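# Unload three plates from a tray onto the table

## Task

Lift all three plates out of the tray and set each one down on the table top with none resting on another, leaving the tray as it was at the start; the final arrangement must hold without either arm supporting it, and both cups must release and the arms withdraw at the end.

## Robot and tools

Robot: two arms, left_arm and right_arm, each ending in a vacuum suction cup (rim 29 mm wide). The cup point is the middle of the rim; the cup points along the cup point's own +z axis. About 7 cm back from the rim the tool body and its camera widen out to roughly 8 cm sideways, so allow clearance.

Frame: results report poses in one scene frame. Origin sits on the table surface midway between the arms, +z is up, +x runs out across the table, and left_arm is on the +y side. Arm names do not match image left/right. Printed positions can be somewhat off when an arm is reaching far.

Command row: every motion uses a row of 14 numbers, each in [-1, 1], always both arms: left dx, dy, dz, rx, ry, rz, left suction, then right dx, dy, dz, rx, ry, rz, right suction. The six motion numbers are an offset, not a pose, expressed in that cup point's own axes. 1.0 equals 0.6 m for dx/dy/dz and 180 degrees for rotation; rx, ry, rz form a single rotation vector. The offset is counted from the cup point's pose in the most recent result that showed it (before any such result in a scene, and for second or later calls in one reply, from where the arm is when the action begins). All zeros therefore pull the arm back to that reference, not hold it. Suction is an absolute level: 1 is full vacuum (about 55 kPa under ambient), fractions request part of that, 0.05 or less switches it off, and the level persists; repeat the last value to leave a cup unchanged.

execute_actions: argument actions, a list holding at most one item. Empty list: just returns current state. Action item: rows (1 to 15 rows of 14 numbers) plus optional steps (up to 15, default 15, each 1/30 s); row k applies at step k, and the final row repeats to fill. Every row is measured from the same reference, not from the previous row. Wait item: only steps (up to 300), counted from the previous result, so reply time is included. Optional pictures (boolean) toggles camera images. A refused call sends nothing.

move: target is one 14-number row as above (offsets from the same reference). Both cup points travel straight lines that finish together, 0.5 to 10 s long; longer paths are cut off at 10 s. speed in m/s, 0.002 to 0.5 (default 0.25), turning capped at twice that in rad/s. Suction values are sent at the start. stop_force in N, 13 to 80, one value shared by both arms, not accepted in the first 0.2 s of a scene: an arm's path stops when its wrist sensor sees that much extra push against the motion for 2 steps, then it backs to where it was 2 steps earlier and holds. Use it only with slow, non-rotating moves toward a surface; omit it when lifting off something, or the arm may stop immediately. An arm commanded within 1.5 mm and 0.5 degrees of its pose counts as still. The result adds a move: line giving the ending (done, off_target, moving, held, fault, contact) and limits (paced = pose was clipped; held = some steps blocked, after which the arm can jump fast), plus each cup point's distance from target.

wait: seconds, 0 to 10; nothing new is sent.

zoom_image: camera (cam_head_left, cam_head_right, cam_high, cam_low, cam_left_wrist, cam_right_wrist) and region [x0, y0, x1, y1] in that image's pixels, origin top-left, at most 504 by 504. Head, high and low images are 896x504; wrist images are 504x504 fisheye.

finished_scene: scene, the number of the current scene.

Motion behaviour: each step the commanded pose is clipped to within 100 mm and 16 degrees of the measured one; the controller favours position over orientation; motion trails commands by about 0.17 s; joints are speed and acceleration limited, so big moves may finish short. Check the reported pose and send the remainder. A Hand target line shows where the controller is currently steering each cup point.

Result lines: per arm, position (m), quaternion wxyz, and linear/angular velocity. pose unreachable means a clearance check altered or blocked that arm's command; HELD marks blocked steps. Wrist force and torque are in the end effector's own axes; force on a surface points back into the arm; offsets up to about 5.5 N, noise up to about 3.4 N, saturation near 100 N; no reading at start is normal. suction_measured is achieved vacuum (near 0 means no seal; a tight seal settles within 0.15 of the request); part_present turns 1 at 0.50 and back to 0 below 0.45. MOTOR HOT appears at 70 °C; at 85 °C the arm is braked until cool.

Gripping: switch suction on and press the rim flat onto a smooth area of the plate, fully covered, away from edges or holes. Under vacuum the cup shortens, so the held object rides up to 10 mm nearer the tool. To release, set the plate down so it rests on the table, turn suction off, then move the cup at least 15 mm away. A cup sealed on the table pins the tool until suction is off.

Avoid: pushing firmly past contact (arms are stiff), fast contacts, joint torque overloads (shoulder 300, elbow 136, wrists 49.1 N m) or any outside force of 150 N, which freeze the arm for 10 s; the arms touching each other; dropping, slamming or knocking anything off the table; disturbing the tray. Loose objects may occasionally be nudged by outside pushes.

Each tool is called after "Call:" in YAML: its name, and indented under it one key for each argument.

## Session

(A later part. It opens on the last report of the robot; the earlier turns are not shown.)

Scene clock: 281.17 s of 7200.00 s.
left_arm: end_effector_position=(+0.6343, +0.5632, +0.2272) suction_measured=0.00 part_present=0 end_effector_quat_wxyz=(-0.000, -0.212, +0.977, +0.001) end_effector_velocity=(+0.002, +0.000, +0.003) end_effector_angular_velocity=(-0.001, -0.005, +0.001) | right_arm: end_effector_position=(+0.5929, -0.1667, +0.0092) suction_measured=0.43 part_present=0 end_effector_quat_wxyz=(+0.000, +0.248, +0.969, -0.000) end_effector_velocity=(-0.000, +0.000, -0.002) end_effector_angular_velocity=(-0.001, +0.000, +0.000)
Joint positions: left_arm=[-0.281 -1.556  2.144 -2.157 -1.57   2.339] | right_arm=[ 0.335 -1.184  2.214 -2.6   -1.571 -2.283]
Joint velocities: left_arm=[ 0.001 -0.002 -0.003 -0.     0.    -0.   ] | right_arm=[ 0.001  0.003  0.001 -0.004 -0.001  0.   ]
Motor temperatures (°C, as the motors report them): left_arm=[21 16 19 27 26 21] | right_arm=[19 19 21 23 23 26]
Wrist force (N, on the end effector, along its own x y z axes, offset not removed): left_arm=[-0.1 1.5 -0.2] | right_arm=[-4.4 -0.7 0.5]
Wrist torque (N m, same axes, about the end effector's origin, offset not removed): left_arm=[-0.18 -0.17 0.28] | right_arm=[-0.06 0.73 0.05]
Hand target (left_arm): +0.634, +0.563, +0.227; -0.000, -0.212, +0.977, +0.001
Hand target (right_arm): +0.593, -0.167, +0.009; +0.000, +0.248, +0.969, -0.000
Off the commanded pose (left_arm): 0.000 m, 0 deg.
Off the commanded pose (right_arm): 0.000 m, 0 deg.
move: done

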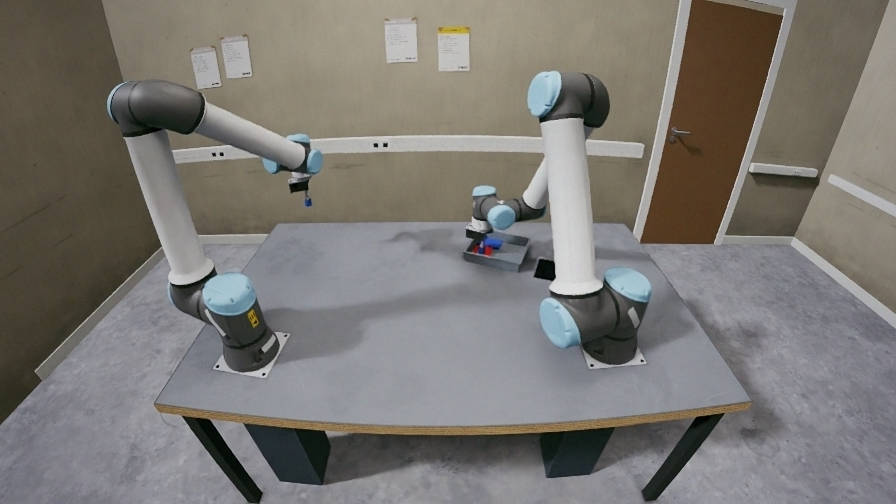

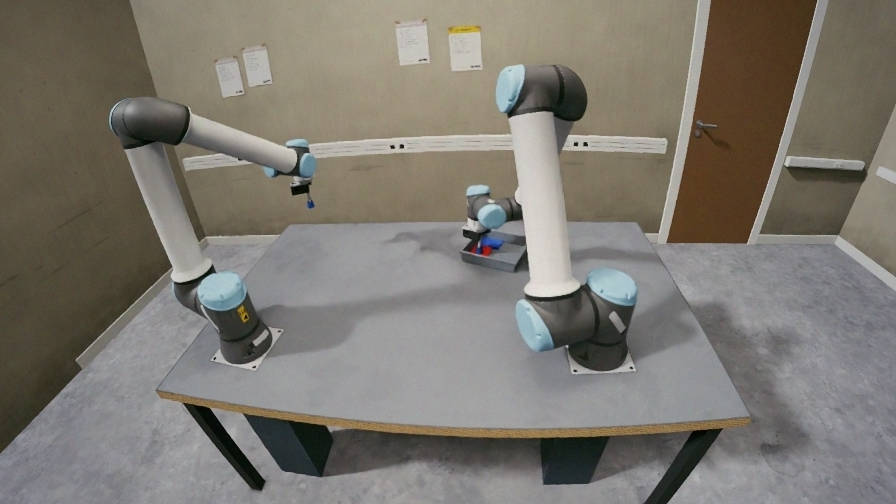

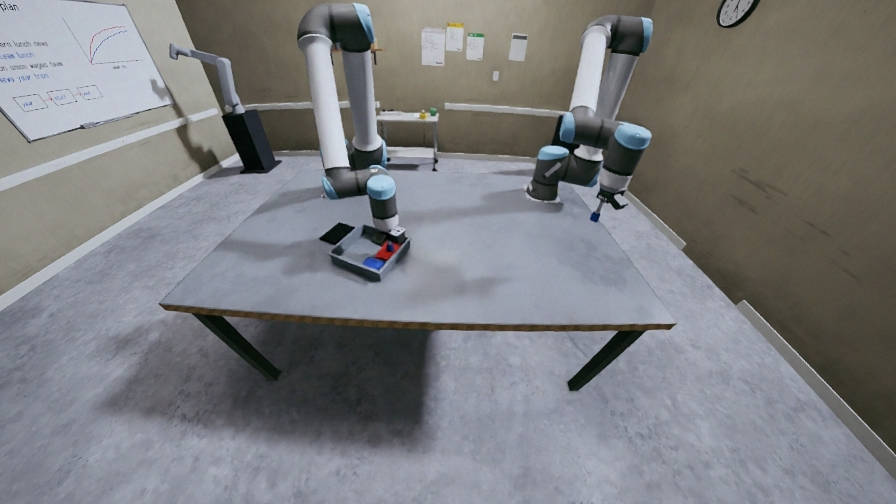

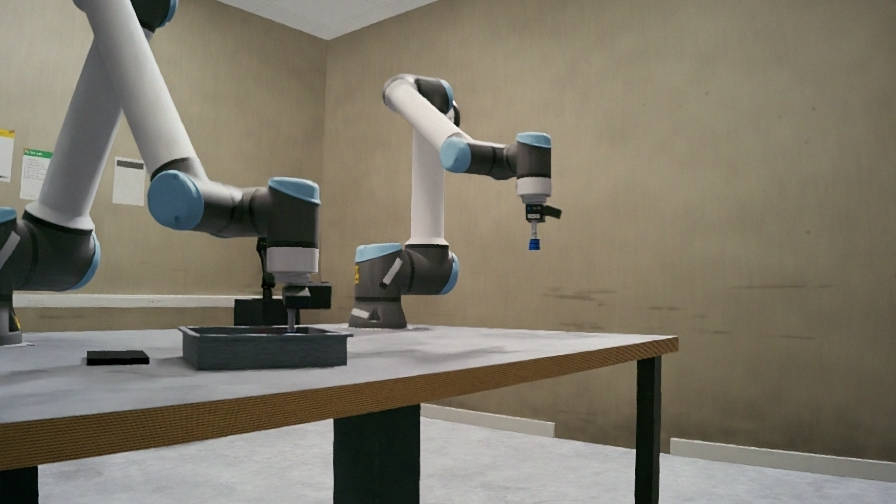

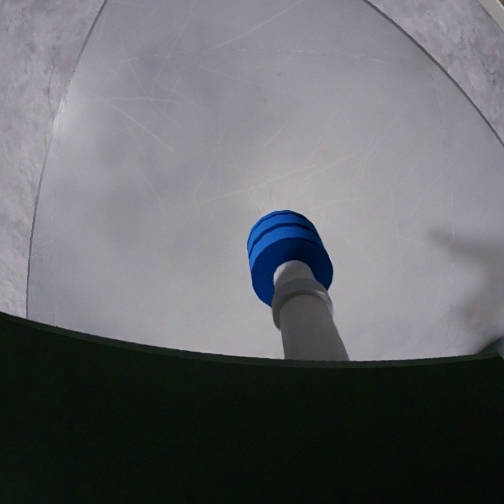

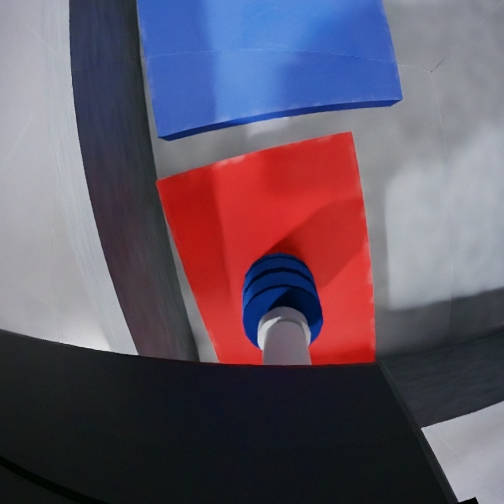

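Sealed and centred on the red plate (vacuum rising). Lift, carry toward the robot side, set down, release.

Call:
move:
  target: [0,0,0,0,0,0,0, 0,0,-0.12,0,0,0,1]
  speed: 0.18

Call:
move:
  target: [0,0,0,0,0,0,0, 0.305,0,0,0,0,0,1]
  speed: 0.35

Call:
move:
  target: [0,0,0,0,0,0,0, 0,0,0.1233,0,0,0,1]
  speed: 0.18

Call:
move:
  target: [0,0,0,0,0,0,0, 0,0,0.02,0,0,0,1]
  speed: 0.008
  stop_force: 13

Call:
execute_actions:
  actions:
    - {"rows": [[0,0,0,0,0,0,0, 0,0,-0.001,0,0,0,0]], "steps": 4}
  pictures: false

Scene clock: 285.27 s of 7200.00 s.
left_arm: end_effector_position=(+0.6343, +0.5632, +0.2272) suction_measured=0.00 part_present=0 end_effector_quat_wxyz=(-0.000, -0.212, +0.977, +0.001) end_effector_velocity=(+0.001, -0.000, +0.001) end_effector_angular_velocity=(-0.001, -0.002, -0.000) | right_arm: end_effector_position=(+0.5928, -0.1667, +0.0810) suction_measured=0.99 part_present=1 end_effector_quat_wxyz=(+0.000, +0.248, +0.969, -0.000) end_effector_velocity=(-0.001, +0.001, +0.002) end_effector_angular_velocity=(-0.000, +0.001, +0.001)
Joint positions: left_arm=[-0.281 -1.556  2.144 -2.157 -1.57   2.339] | right_arm=[ 0.335 -1.302  2.185 -2.453 -1.571 -2.283]
Joint velocities: left_arm=[ 0.     0.    -0.001 -0.001 -0.     0.   ] | right_arm=[ 0.001 -0.003 -0.001  0.005  0.     0.001]
Motor temperatures (°C, as the motors report them): left_arm=[21 16 19 27 26 21] | right_arm=[19 19 21 23 23 26]
Wrist force (N, on the end effector, along its own x y z axes, offset not removed): left_arm=[0.6 0.3 -0.9] | right_arm=[-6.6 2.1 5.3]
Wrist torque (N m, same axes, about the end effector's origin, offset not removed): left_arm=[-0.35 -0.25 0.17] | right_arm=[0.35 1.03 0.05]
Hand target (left_arm): +0.634, +0.563, +0.227; -0.000, -0.212, +0.977, +0.001
Hand target (right_arm): +0.593, -0.167, +0.081; +0.000, +0.248, +0.969, -0.000
Off the commanded pose (left_arm): 0.000 m, 0 deg.
Off the commanded pose (right_arm): 0.000 m, 0 deg.
move: done

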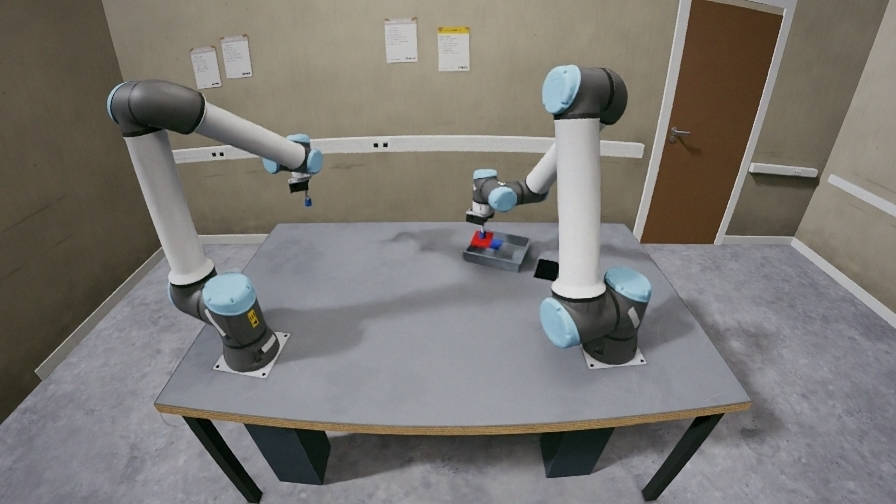

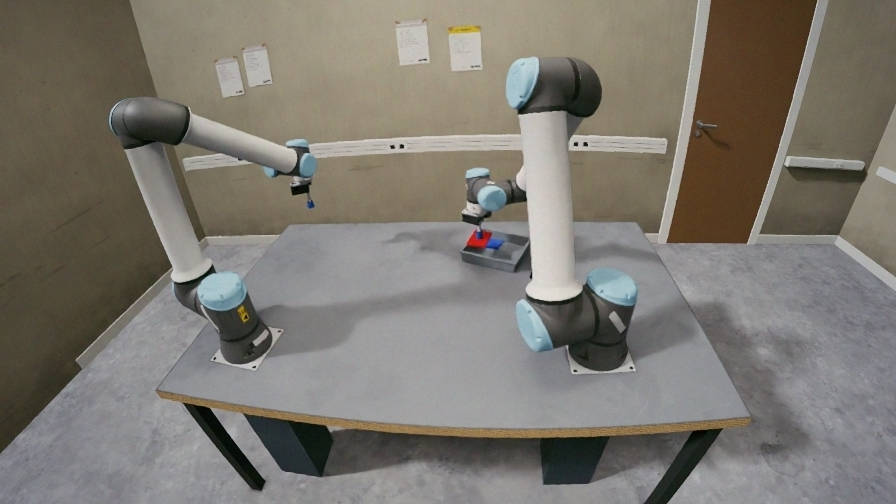

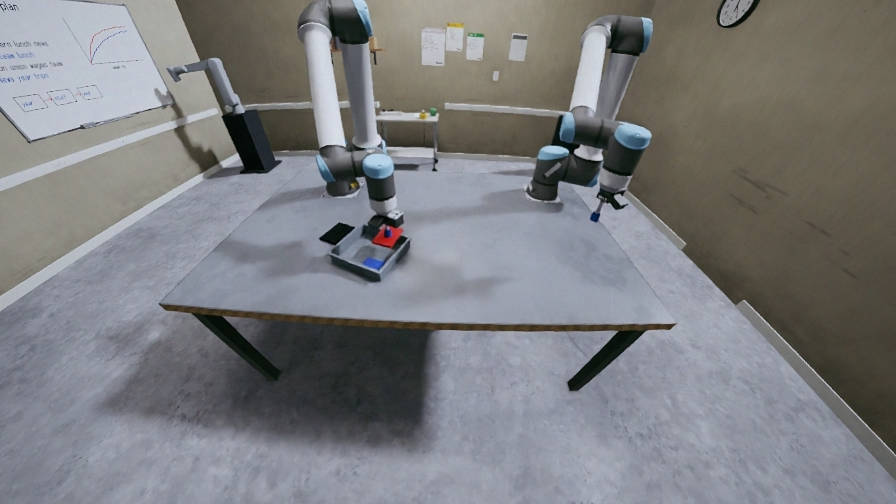

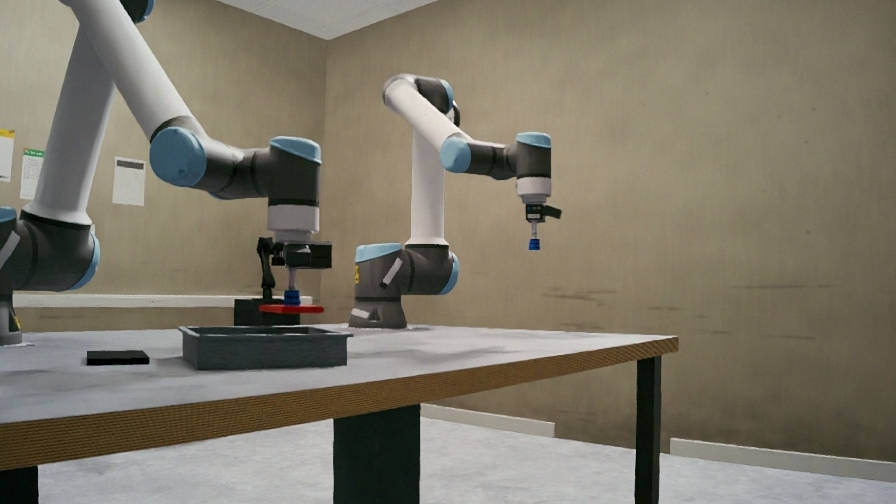

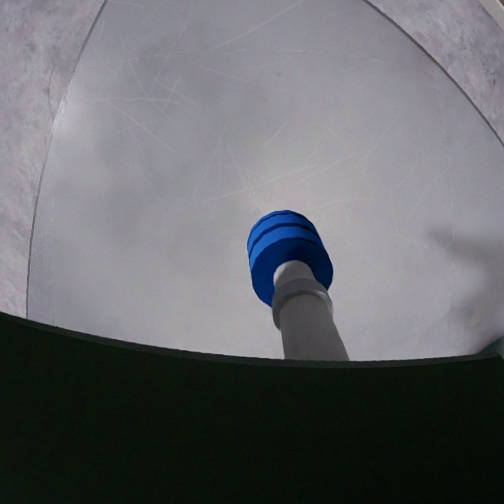

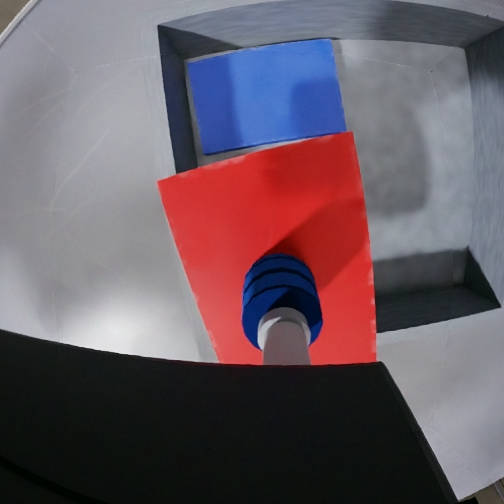

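Scene clock: 286.43 s of 7200.00 s.
left_arm: end_effector_position=(+0.6343, +0.5632, +0.2272) suction_measured=0.00 part_present=0 end_effector_quat_wxyz=(-0.000, -0.212, +0.977, +0.001) end_effector_velocity=(+0.000, +0.000, +0.001) end_effector_angular_velocity=(+0.000, -0.001, +0.001) | right_arm: end_effector_position=(+0.4326, -0.0786, +0.0809) suction_measured=0.98 part_present=1 end_effector_quat_wxyz=(+0.000, +0.248, +0.969, -0.000) end_effector_velocity=(-0.001, +0.001, +0.001) end_effector_angular_velocity=(+0.000, -0.000, +0.001)
Joint positions: left_arm=[-0.281 -1.556  2.144 -2.157 -1.57   2.339] | right_arm=[ 0.583 -1.379  2.291 -2.483 -1.571 -2.036]
Joint velocities: left_arm=[ 0.    -0.001 -0.     0.001  0.001 -0.   ] | right_arm=[ 0.003 -0.    -0.001  0.001 -0.     0.002]
Motor temperatures (°C, as the motors report them): left_arm=[21 16 19 27 26 21] | right_arm=[19 19 21 23 23 26]
Wrist force (N, on the end effector, along its own x y z axes, offset not removed): left_arm=[0.4 2.1 -1.5] | right_arm=[-4.0 7.0 5.8]
Wrist torque (N m, same axes, about the end effector's origin, offset not removed): left_arm=[-0.13 -0.22 0.21] | right_arm=[1.04 0.64 0.03]
Hand target (left_arm): +0.634, +0.563, +0.227; -0.000, -0.212, +0.977, +0.001
Hand target (right_arm): +0.432, -0.079, +0.081; +0.000, +0.248, +0.969, -0.000
Off the commanded pose (left_arm): 0.000 m, 0 deg.
Off the commanded pose (right_arm): 0.000 m, 0 deg.
move: done

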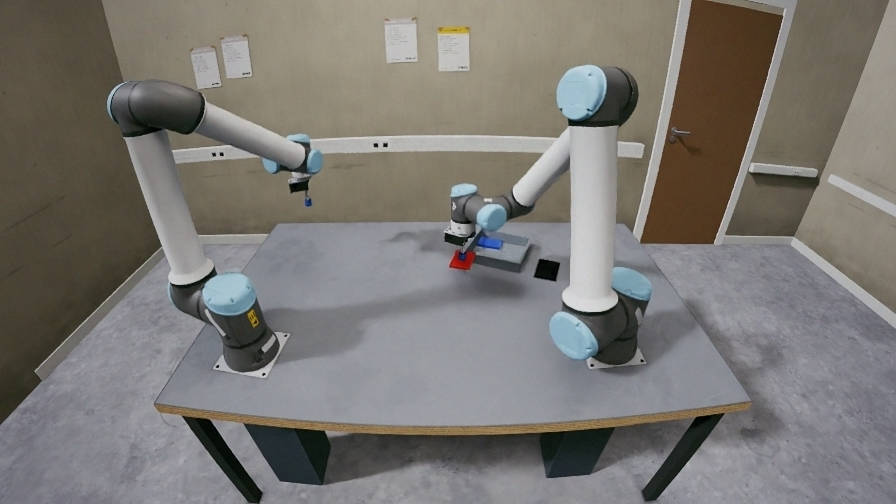

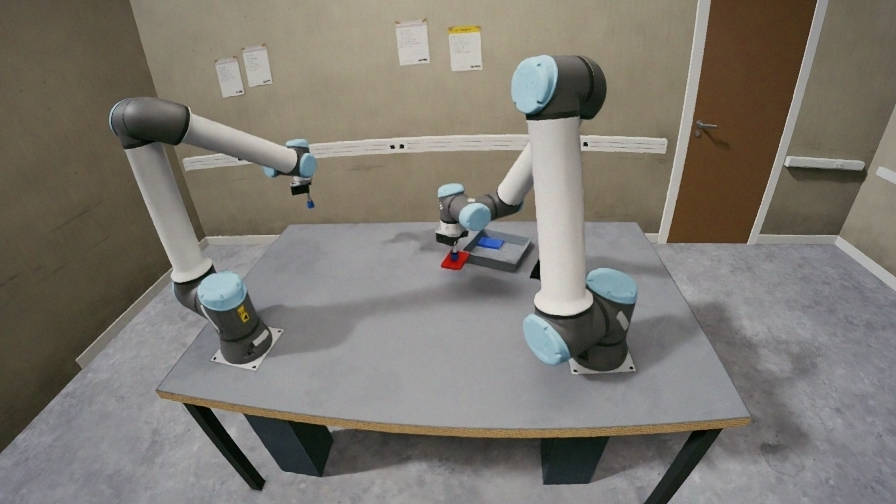

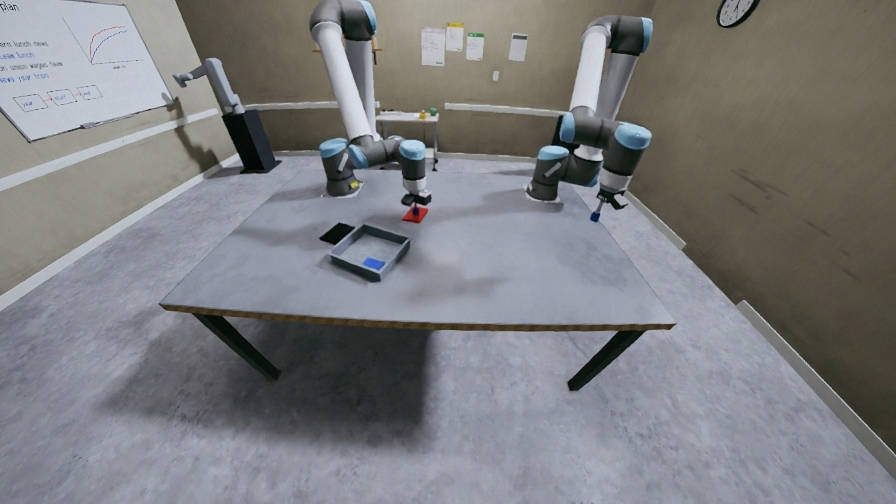

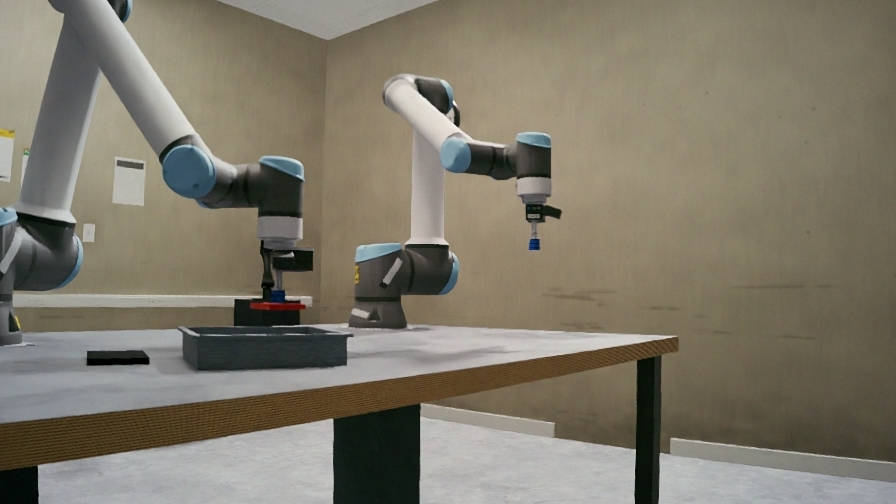

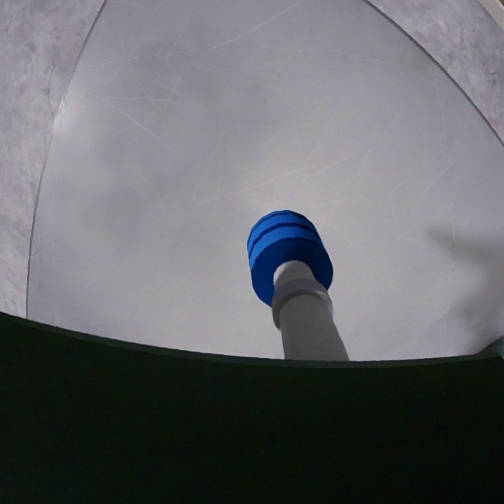

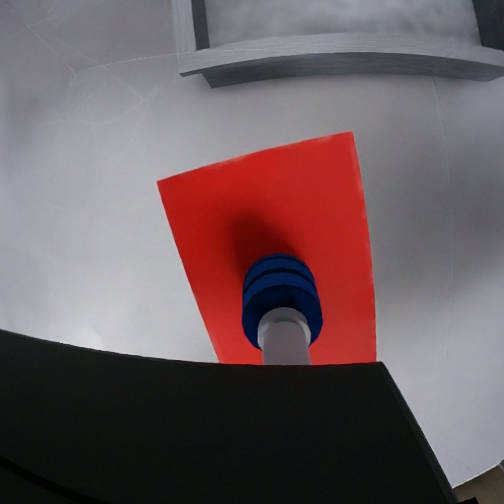

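Scene clock: 287.37 s of 7200.00 s.
left_arm: end_effector_position=(+0.6343, +0.5632, +0.2272) suction_measured=0.00 part_present=0 end_effector_quat_wxyz=(-0.000, -0.212, +0.977, +0.001) end_effector_velocity=(-0.001, +0.000, +0.000) end_effector_angular_velocity=(-0.000, +0.000, +0.000) | right_arm: end_effector_position=(+0.4327, -0.0786, +0.0071) suction_measured=0.98 part_present=1 end_effector_quat_wxyz=(+0.000, +0.248, +0.969, -0.000) end_effector_velocity=(-0.001, +0.000, -0.002) end_effector_angular_velocity=(+0.000, -0.000, +0.002)
Joint positions: left_arm=[-0.281 -1.556  2.144 -2.157 -1.57   2.339] | right_arm=[ 0.583 -1.242  2.323 -2.652 -1.571 -2.036]
Joint velocities: left_arm=[ 0.    -0.002  0.001  0.001 -0.    -0.   ] | right_arm=[ 0.001  0.005  0.001 -0.006  0.    -0.   ]
Motor temperatures (°C, as the motors report them): left_arm=[21 16 19 27 26 21] | right_arm=[19 19 21 23 23 26]
Wrist force (N, on the end effector, along its own x y z axes, offset not removed): left_arm=[-0.3 1.4 -0.2] | right_arm=[-4.8 1.8 4.3]
Wrist torque (N m, same axes, about the end effector's origin, offset not removed): left_arm=[-0.14 -0.22 0.15] | right_arm=[0.20 0.63 0.03]
Hand target (left_arm): +0.634, +0.563, +0.227; -0.000, -0.212, +0.977, +0.001
Hand target (right_arm): +0.433, -0.079, +0.007; +0.000, +0.248, +0.969, -0.000
Off the commanded pose (left_arm): 0.000 m, 0 deg.
Off the commanded pose (right_arm): 0.000 m, 0 deg.
move: done

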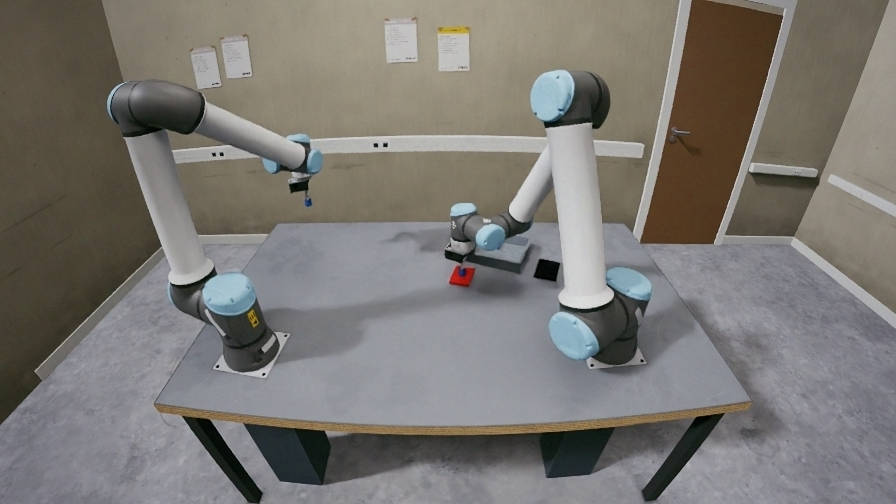

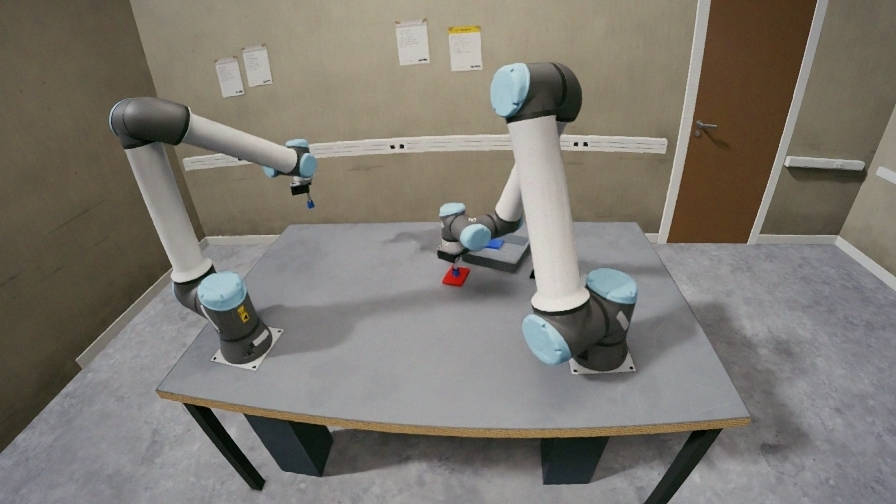

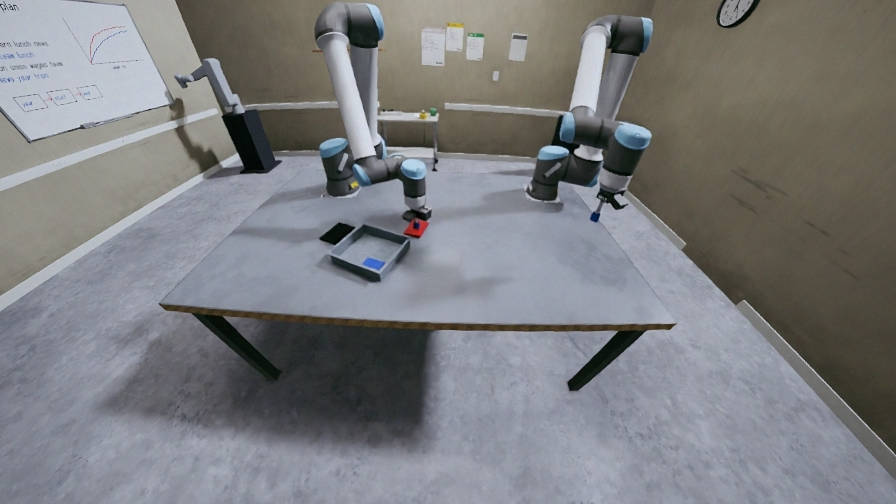

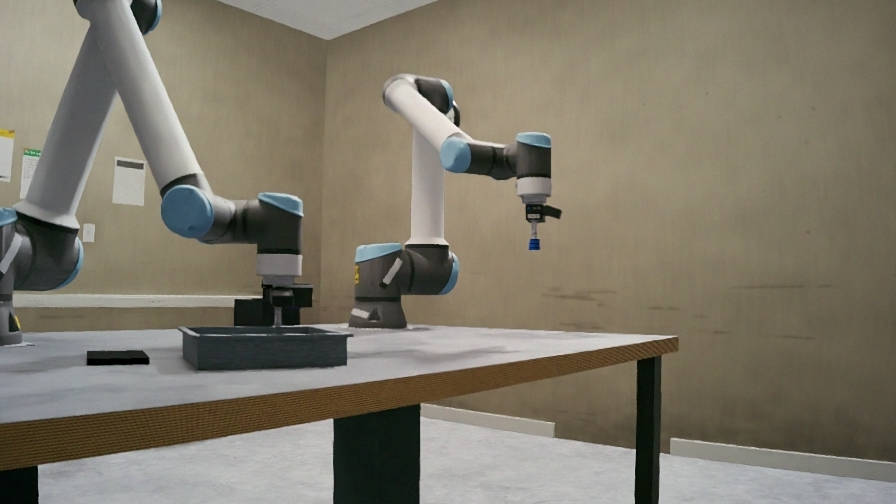

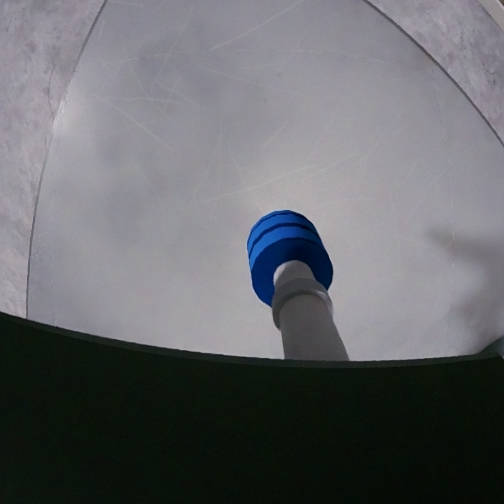

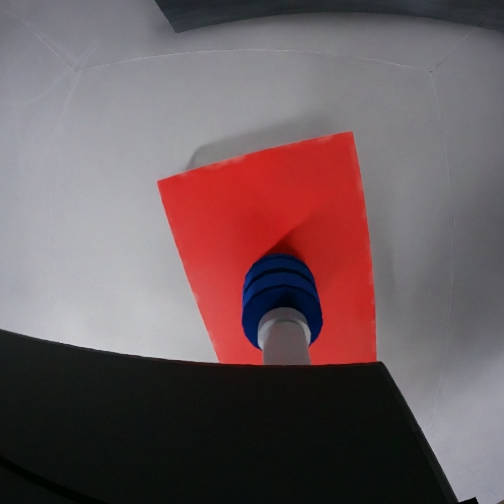

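Scene clock: 288.50 s of 7200.00 s.
left_arm: end_effector_position=(+0.6343, +0.5632, +0.2272) suction_measured=0.00 part_present=0 end_effector_quat_wxyz=(-0.000, -0.212, +0.977, +0.001) end_effector_velocity=(+0.001, -0.001, +0.001) end_effector_angular_velocity=(-0.000, -0.001, -0.001) | right_arm: end_effector_position=(+0.4327, -0.0786, +0.0011) suction_measured=0.98 part_present=1 end_effector_quat_wxyz=(+0.000, +0.248, +0.969, -0.000) end_effector_velocity=(-0.001, +0.000, +0.002) end_effector_angular_velocity=(-0.000, +0.003, +0.001)
Joint positions: left_arm=[-0.281 -1.556  2.144 -2.157 -1.57   2.339] | right_arm=[ 0.583 -1.23   2.325 -2.666 -1.571 -2.036]
Joint velocities: left_arm=[-0.001  0.    -0.001  0.     0.     0.001] | right_arm=[ 0.001 -0.004 -0.     0.007  0.001  0.001]
Motor temperatures (°C, as the motors report them): left_arm=[21 16 19 27 26 21] | right_arm=[19 19 21 23 23 26]
Wrist force (N, on the end effector, along its own x y z axes, offset not removed): left_arm=[0.8 3.3 -1.4] | right_arm=[-4.3 6.1 -21.2]
Wrist torque (N m, same axes, about the end effector's origin, offset not removed): left_arm=[0.02 -0.30 0.20] | right_arm=[0.35 0.53 0.08]
Hand target (left_arm): +0.634, +0.563, +0.227; -0.000, -0.212, +0.977, +0.001
Hand target (right_arm): +0.433, -0.079, +0.001; +0.000, +0.248, +0.969, -0.000
Off the commanded pose (left_arm): 0.000 m, 0 deg.
Off the commanded pose (right_arm): 0.006 m, 0 deg.
move: contact (right_arm)

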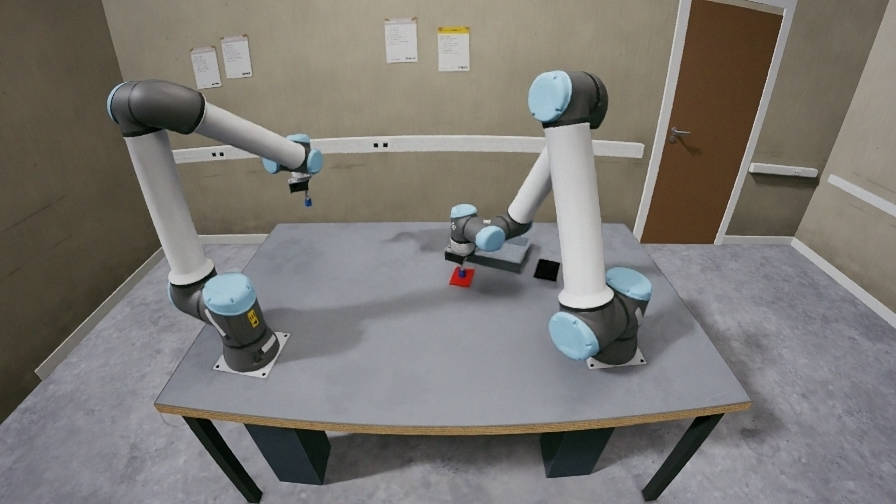

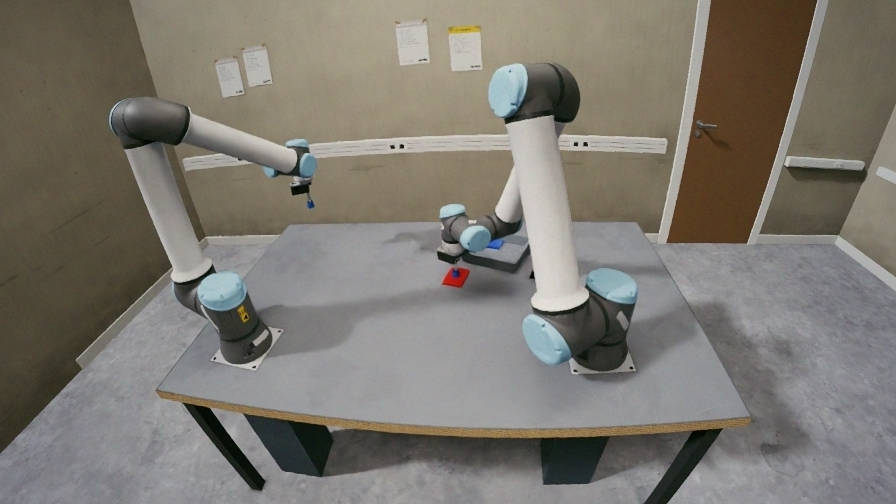

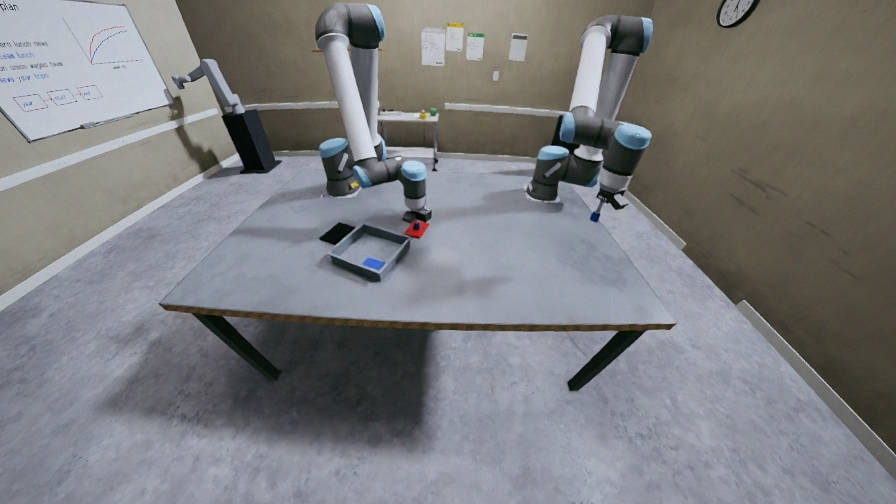

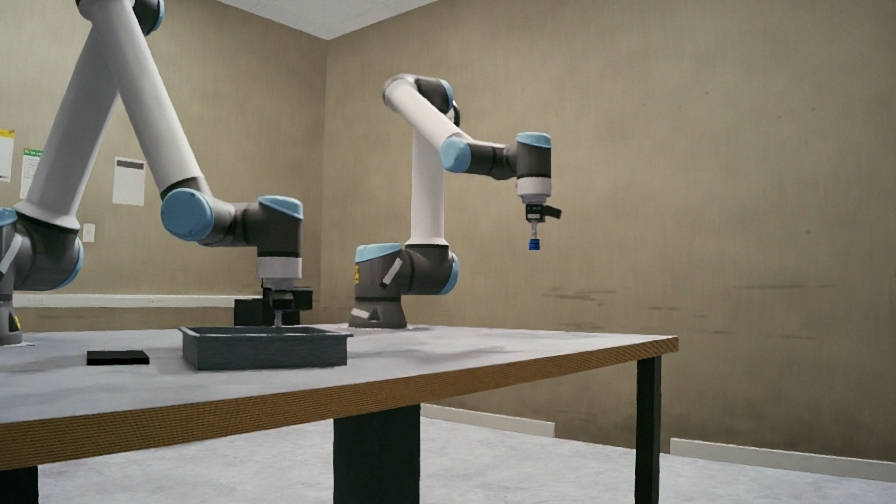

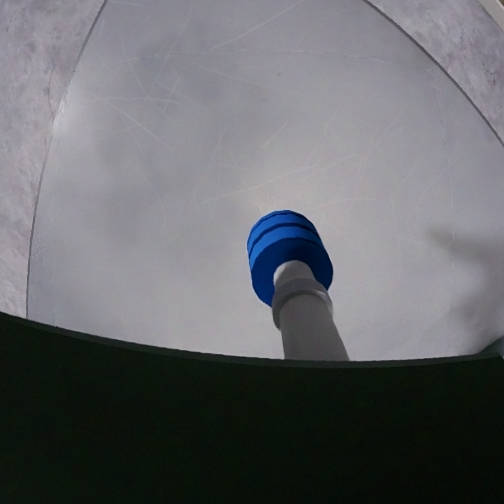

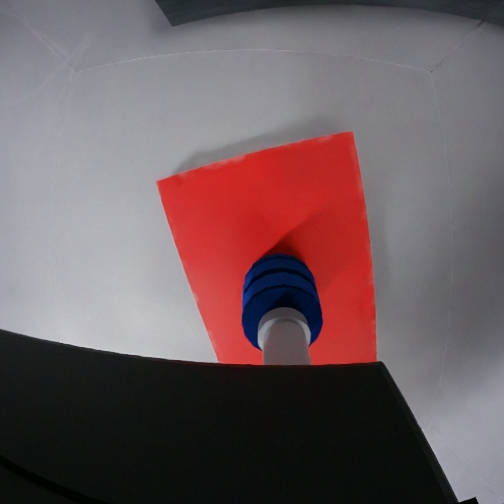

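Scene clock: 288.63 s of 7200.00 s.
left_arm: end_effector_position=(+0.6343, +0.5632, +0.2272) suction_measured=0.00 part_present=0 end_effector_quat_wxyz=(-0.000, -0.212, +0.977, +0.001) end_effector_velocity=(-0.001, +0.000, +0.001) end_effector_angular_velocity=(-0.001, -0.001, +0.000) | right_arm: end_effector_position=(+0.4326, -0.0786, +0.0014) suction_measured=0.00 part_present=0 end_effector_quat_wxyz=(+0.000, +0.248, +0.969, -0.000) end_effector_velocity=(-0.000, +0.001, +0.002) end_effector_angular_velocity=(+0.001, -0.000, +0.001)
Joint positions: left_arm=[-0.281 -1.556  2.144 -2.157 -1.57   2.339] | right_arm=[ 0.583 -1.231  2.325 -2.665 -1.571 -2.036]
Joint velocities: left_arm=[ 0.    -0.002  0.001  0.    -0.001 -0.   ] | right_arm=[ 0.001 -0.004 -0.001  0.005  0.     0.   ]
Motor temperatures (°C, as the motors report them): left_arm=[21 16 19 27 26 21] | right_arm=[19 19 21 23 23 26]
Wrist force (N, on the end effector, along its own x y z axes, offset not removed): left_arm=[1.6 0.0 -0.2] | right_arm=[-6.8 2.5 -17.4]
Wrist torque (N m, same axes, about the end effector's origin, offset not removed): left_arm=[-0.34 -0.38 0.15] | right_arm=[-0.04 0.93 0.13]
Hand target (left_arm): +0.634, +0.563, +0.227; -0.000, -0.212, +0.977, +0.001
Hand target (right_arm): +0.433, -0.079, +0.002; +0.000, +0.248, +0.969, -0.000
Off the commanded pose (left_arm): 0.000 m, 0 deg.
Off the commanded pose (right_arm): 0.000 m, 0 deg.
Steps of this call (steps 1 to 4: all 4 steps of this action). Readings (end_effector_position | what the end effector reports):
1: left_arm (+0.6343, +0.5632, +0.2272) | right_arm (+0.4327, -0.0786, +0.0011) | left_arm suction_measured=0.00 part_present=0 | right_arm suction_measured=0.30 part_present=0
2: left_arm (+0.6343, +0.5632, +0.2272) | right_arm (+0.4326, -0.0786, +0.0012) | left_arm suction_measured=0.00 part_present=0 | right_arm suction_measured=0.00 part_present=0
4: the state above


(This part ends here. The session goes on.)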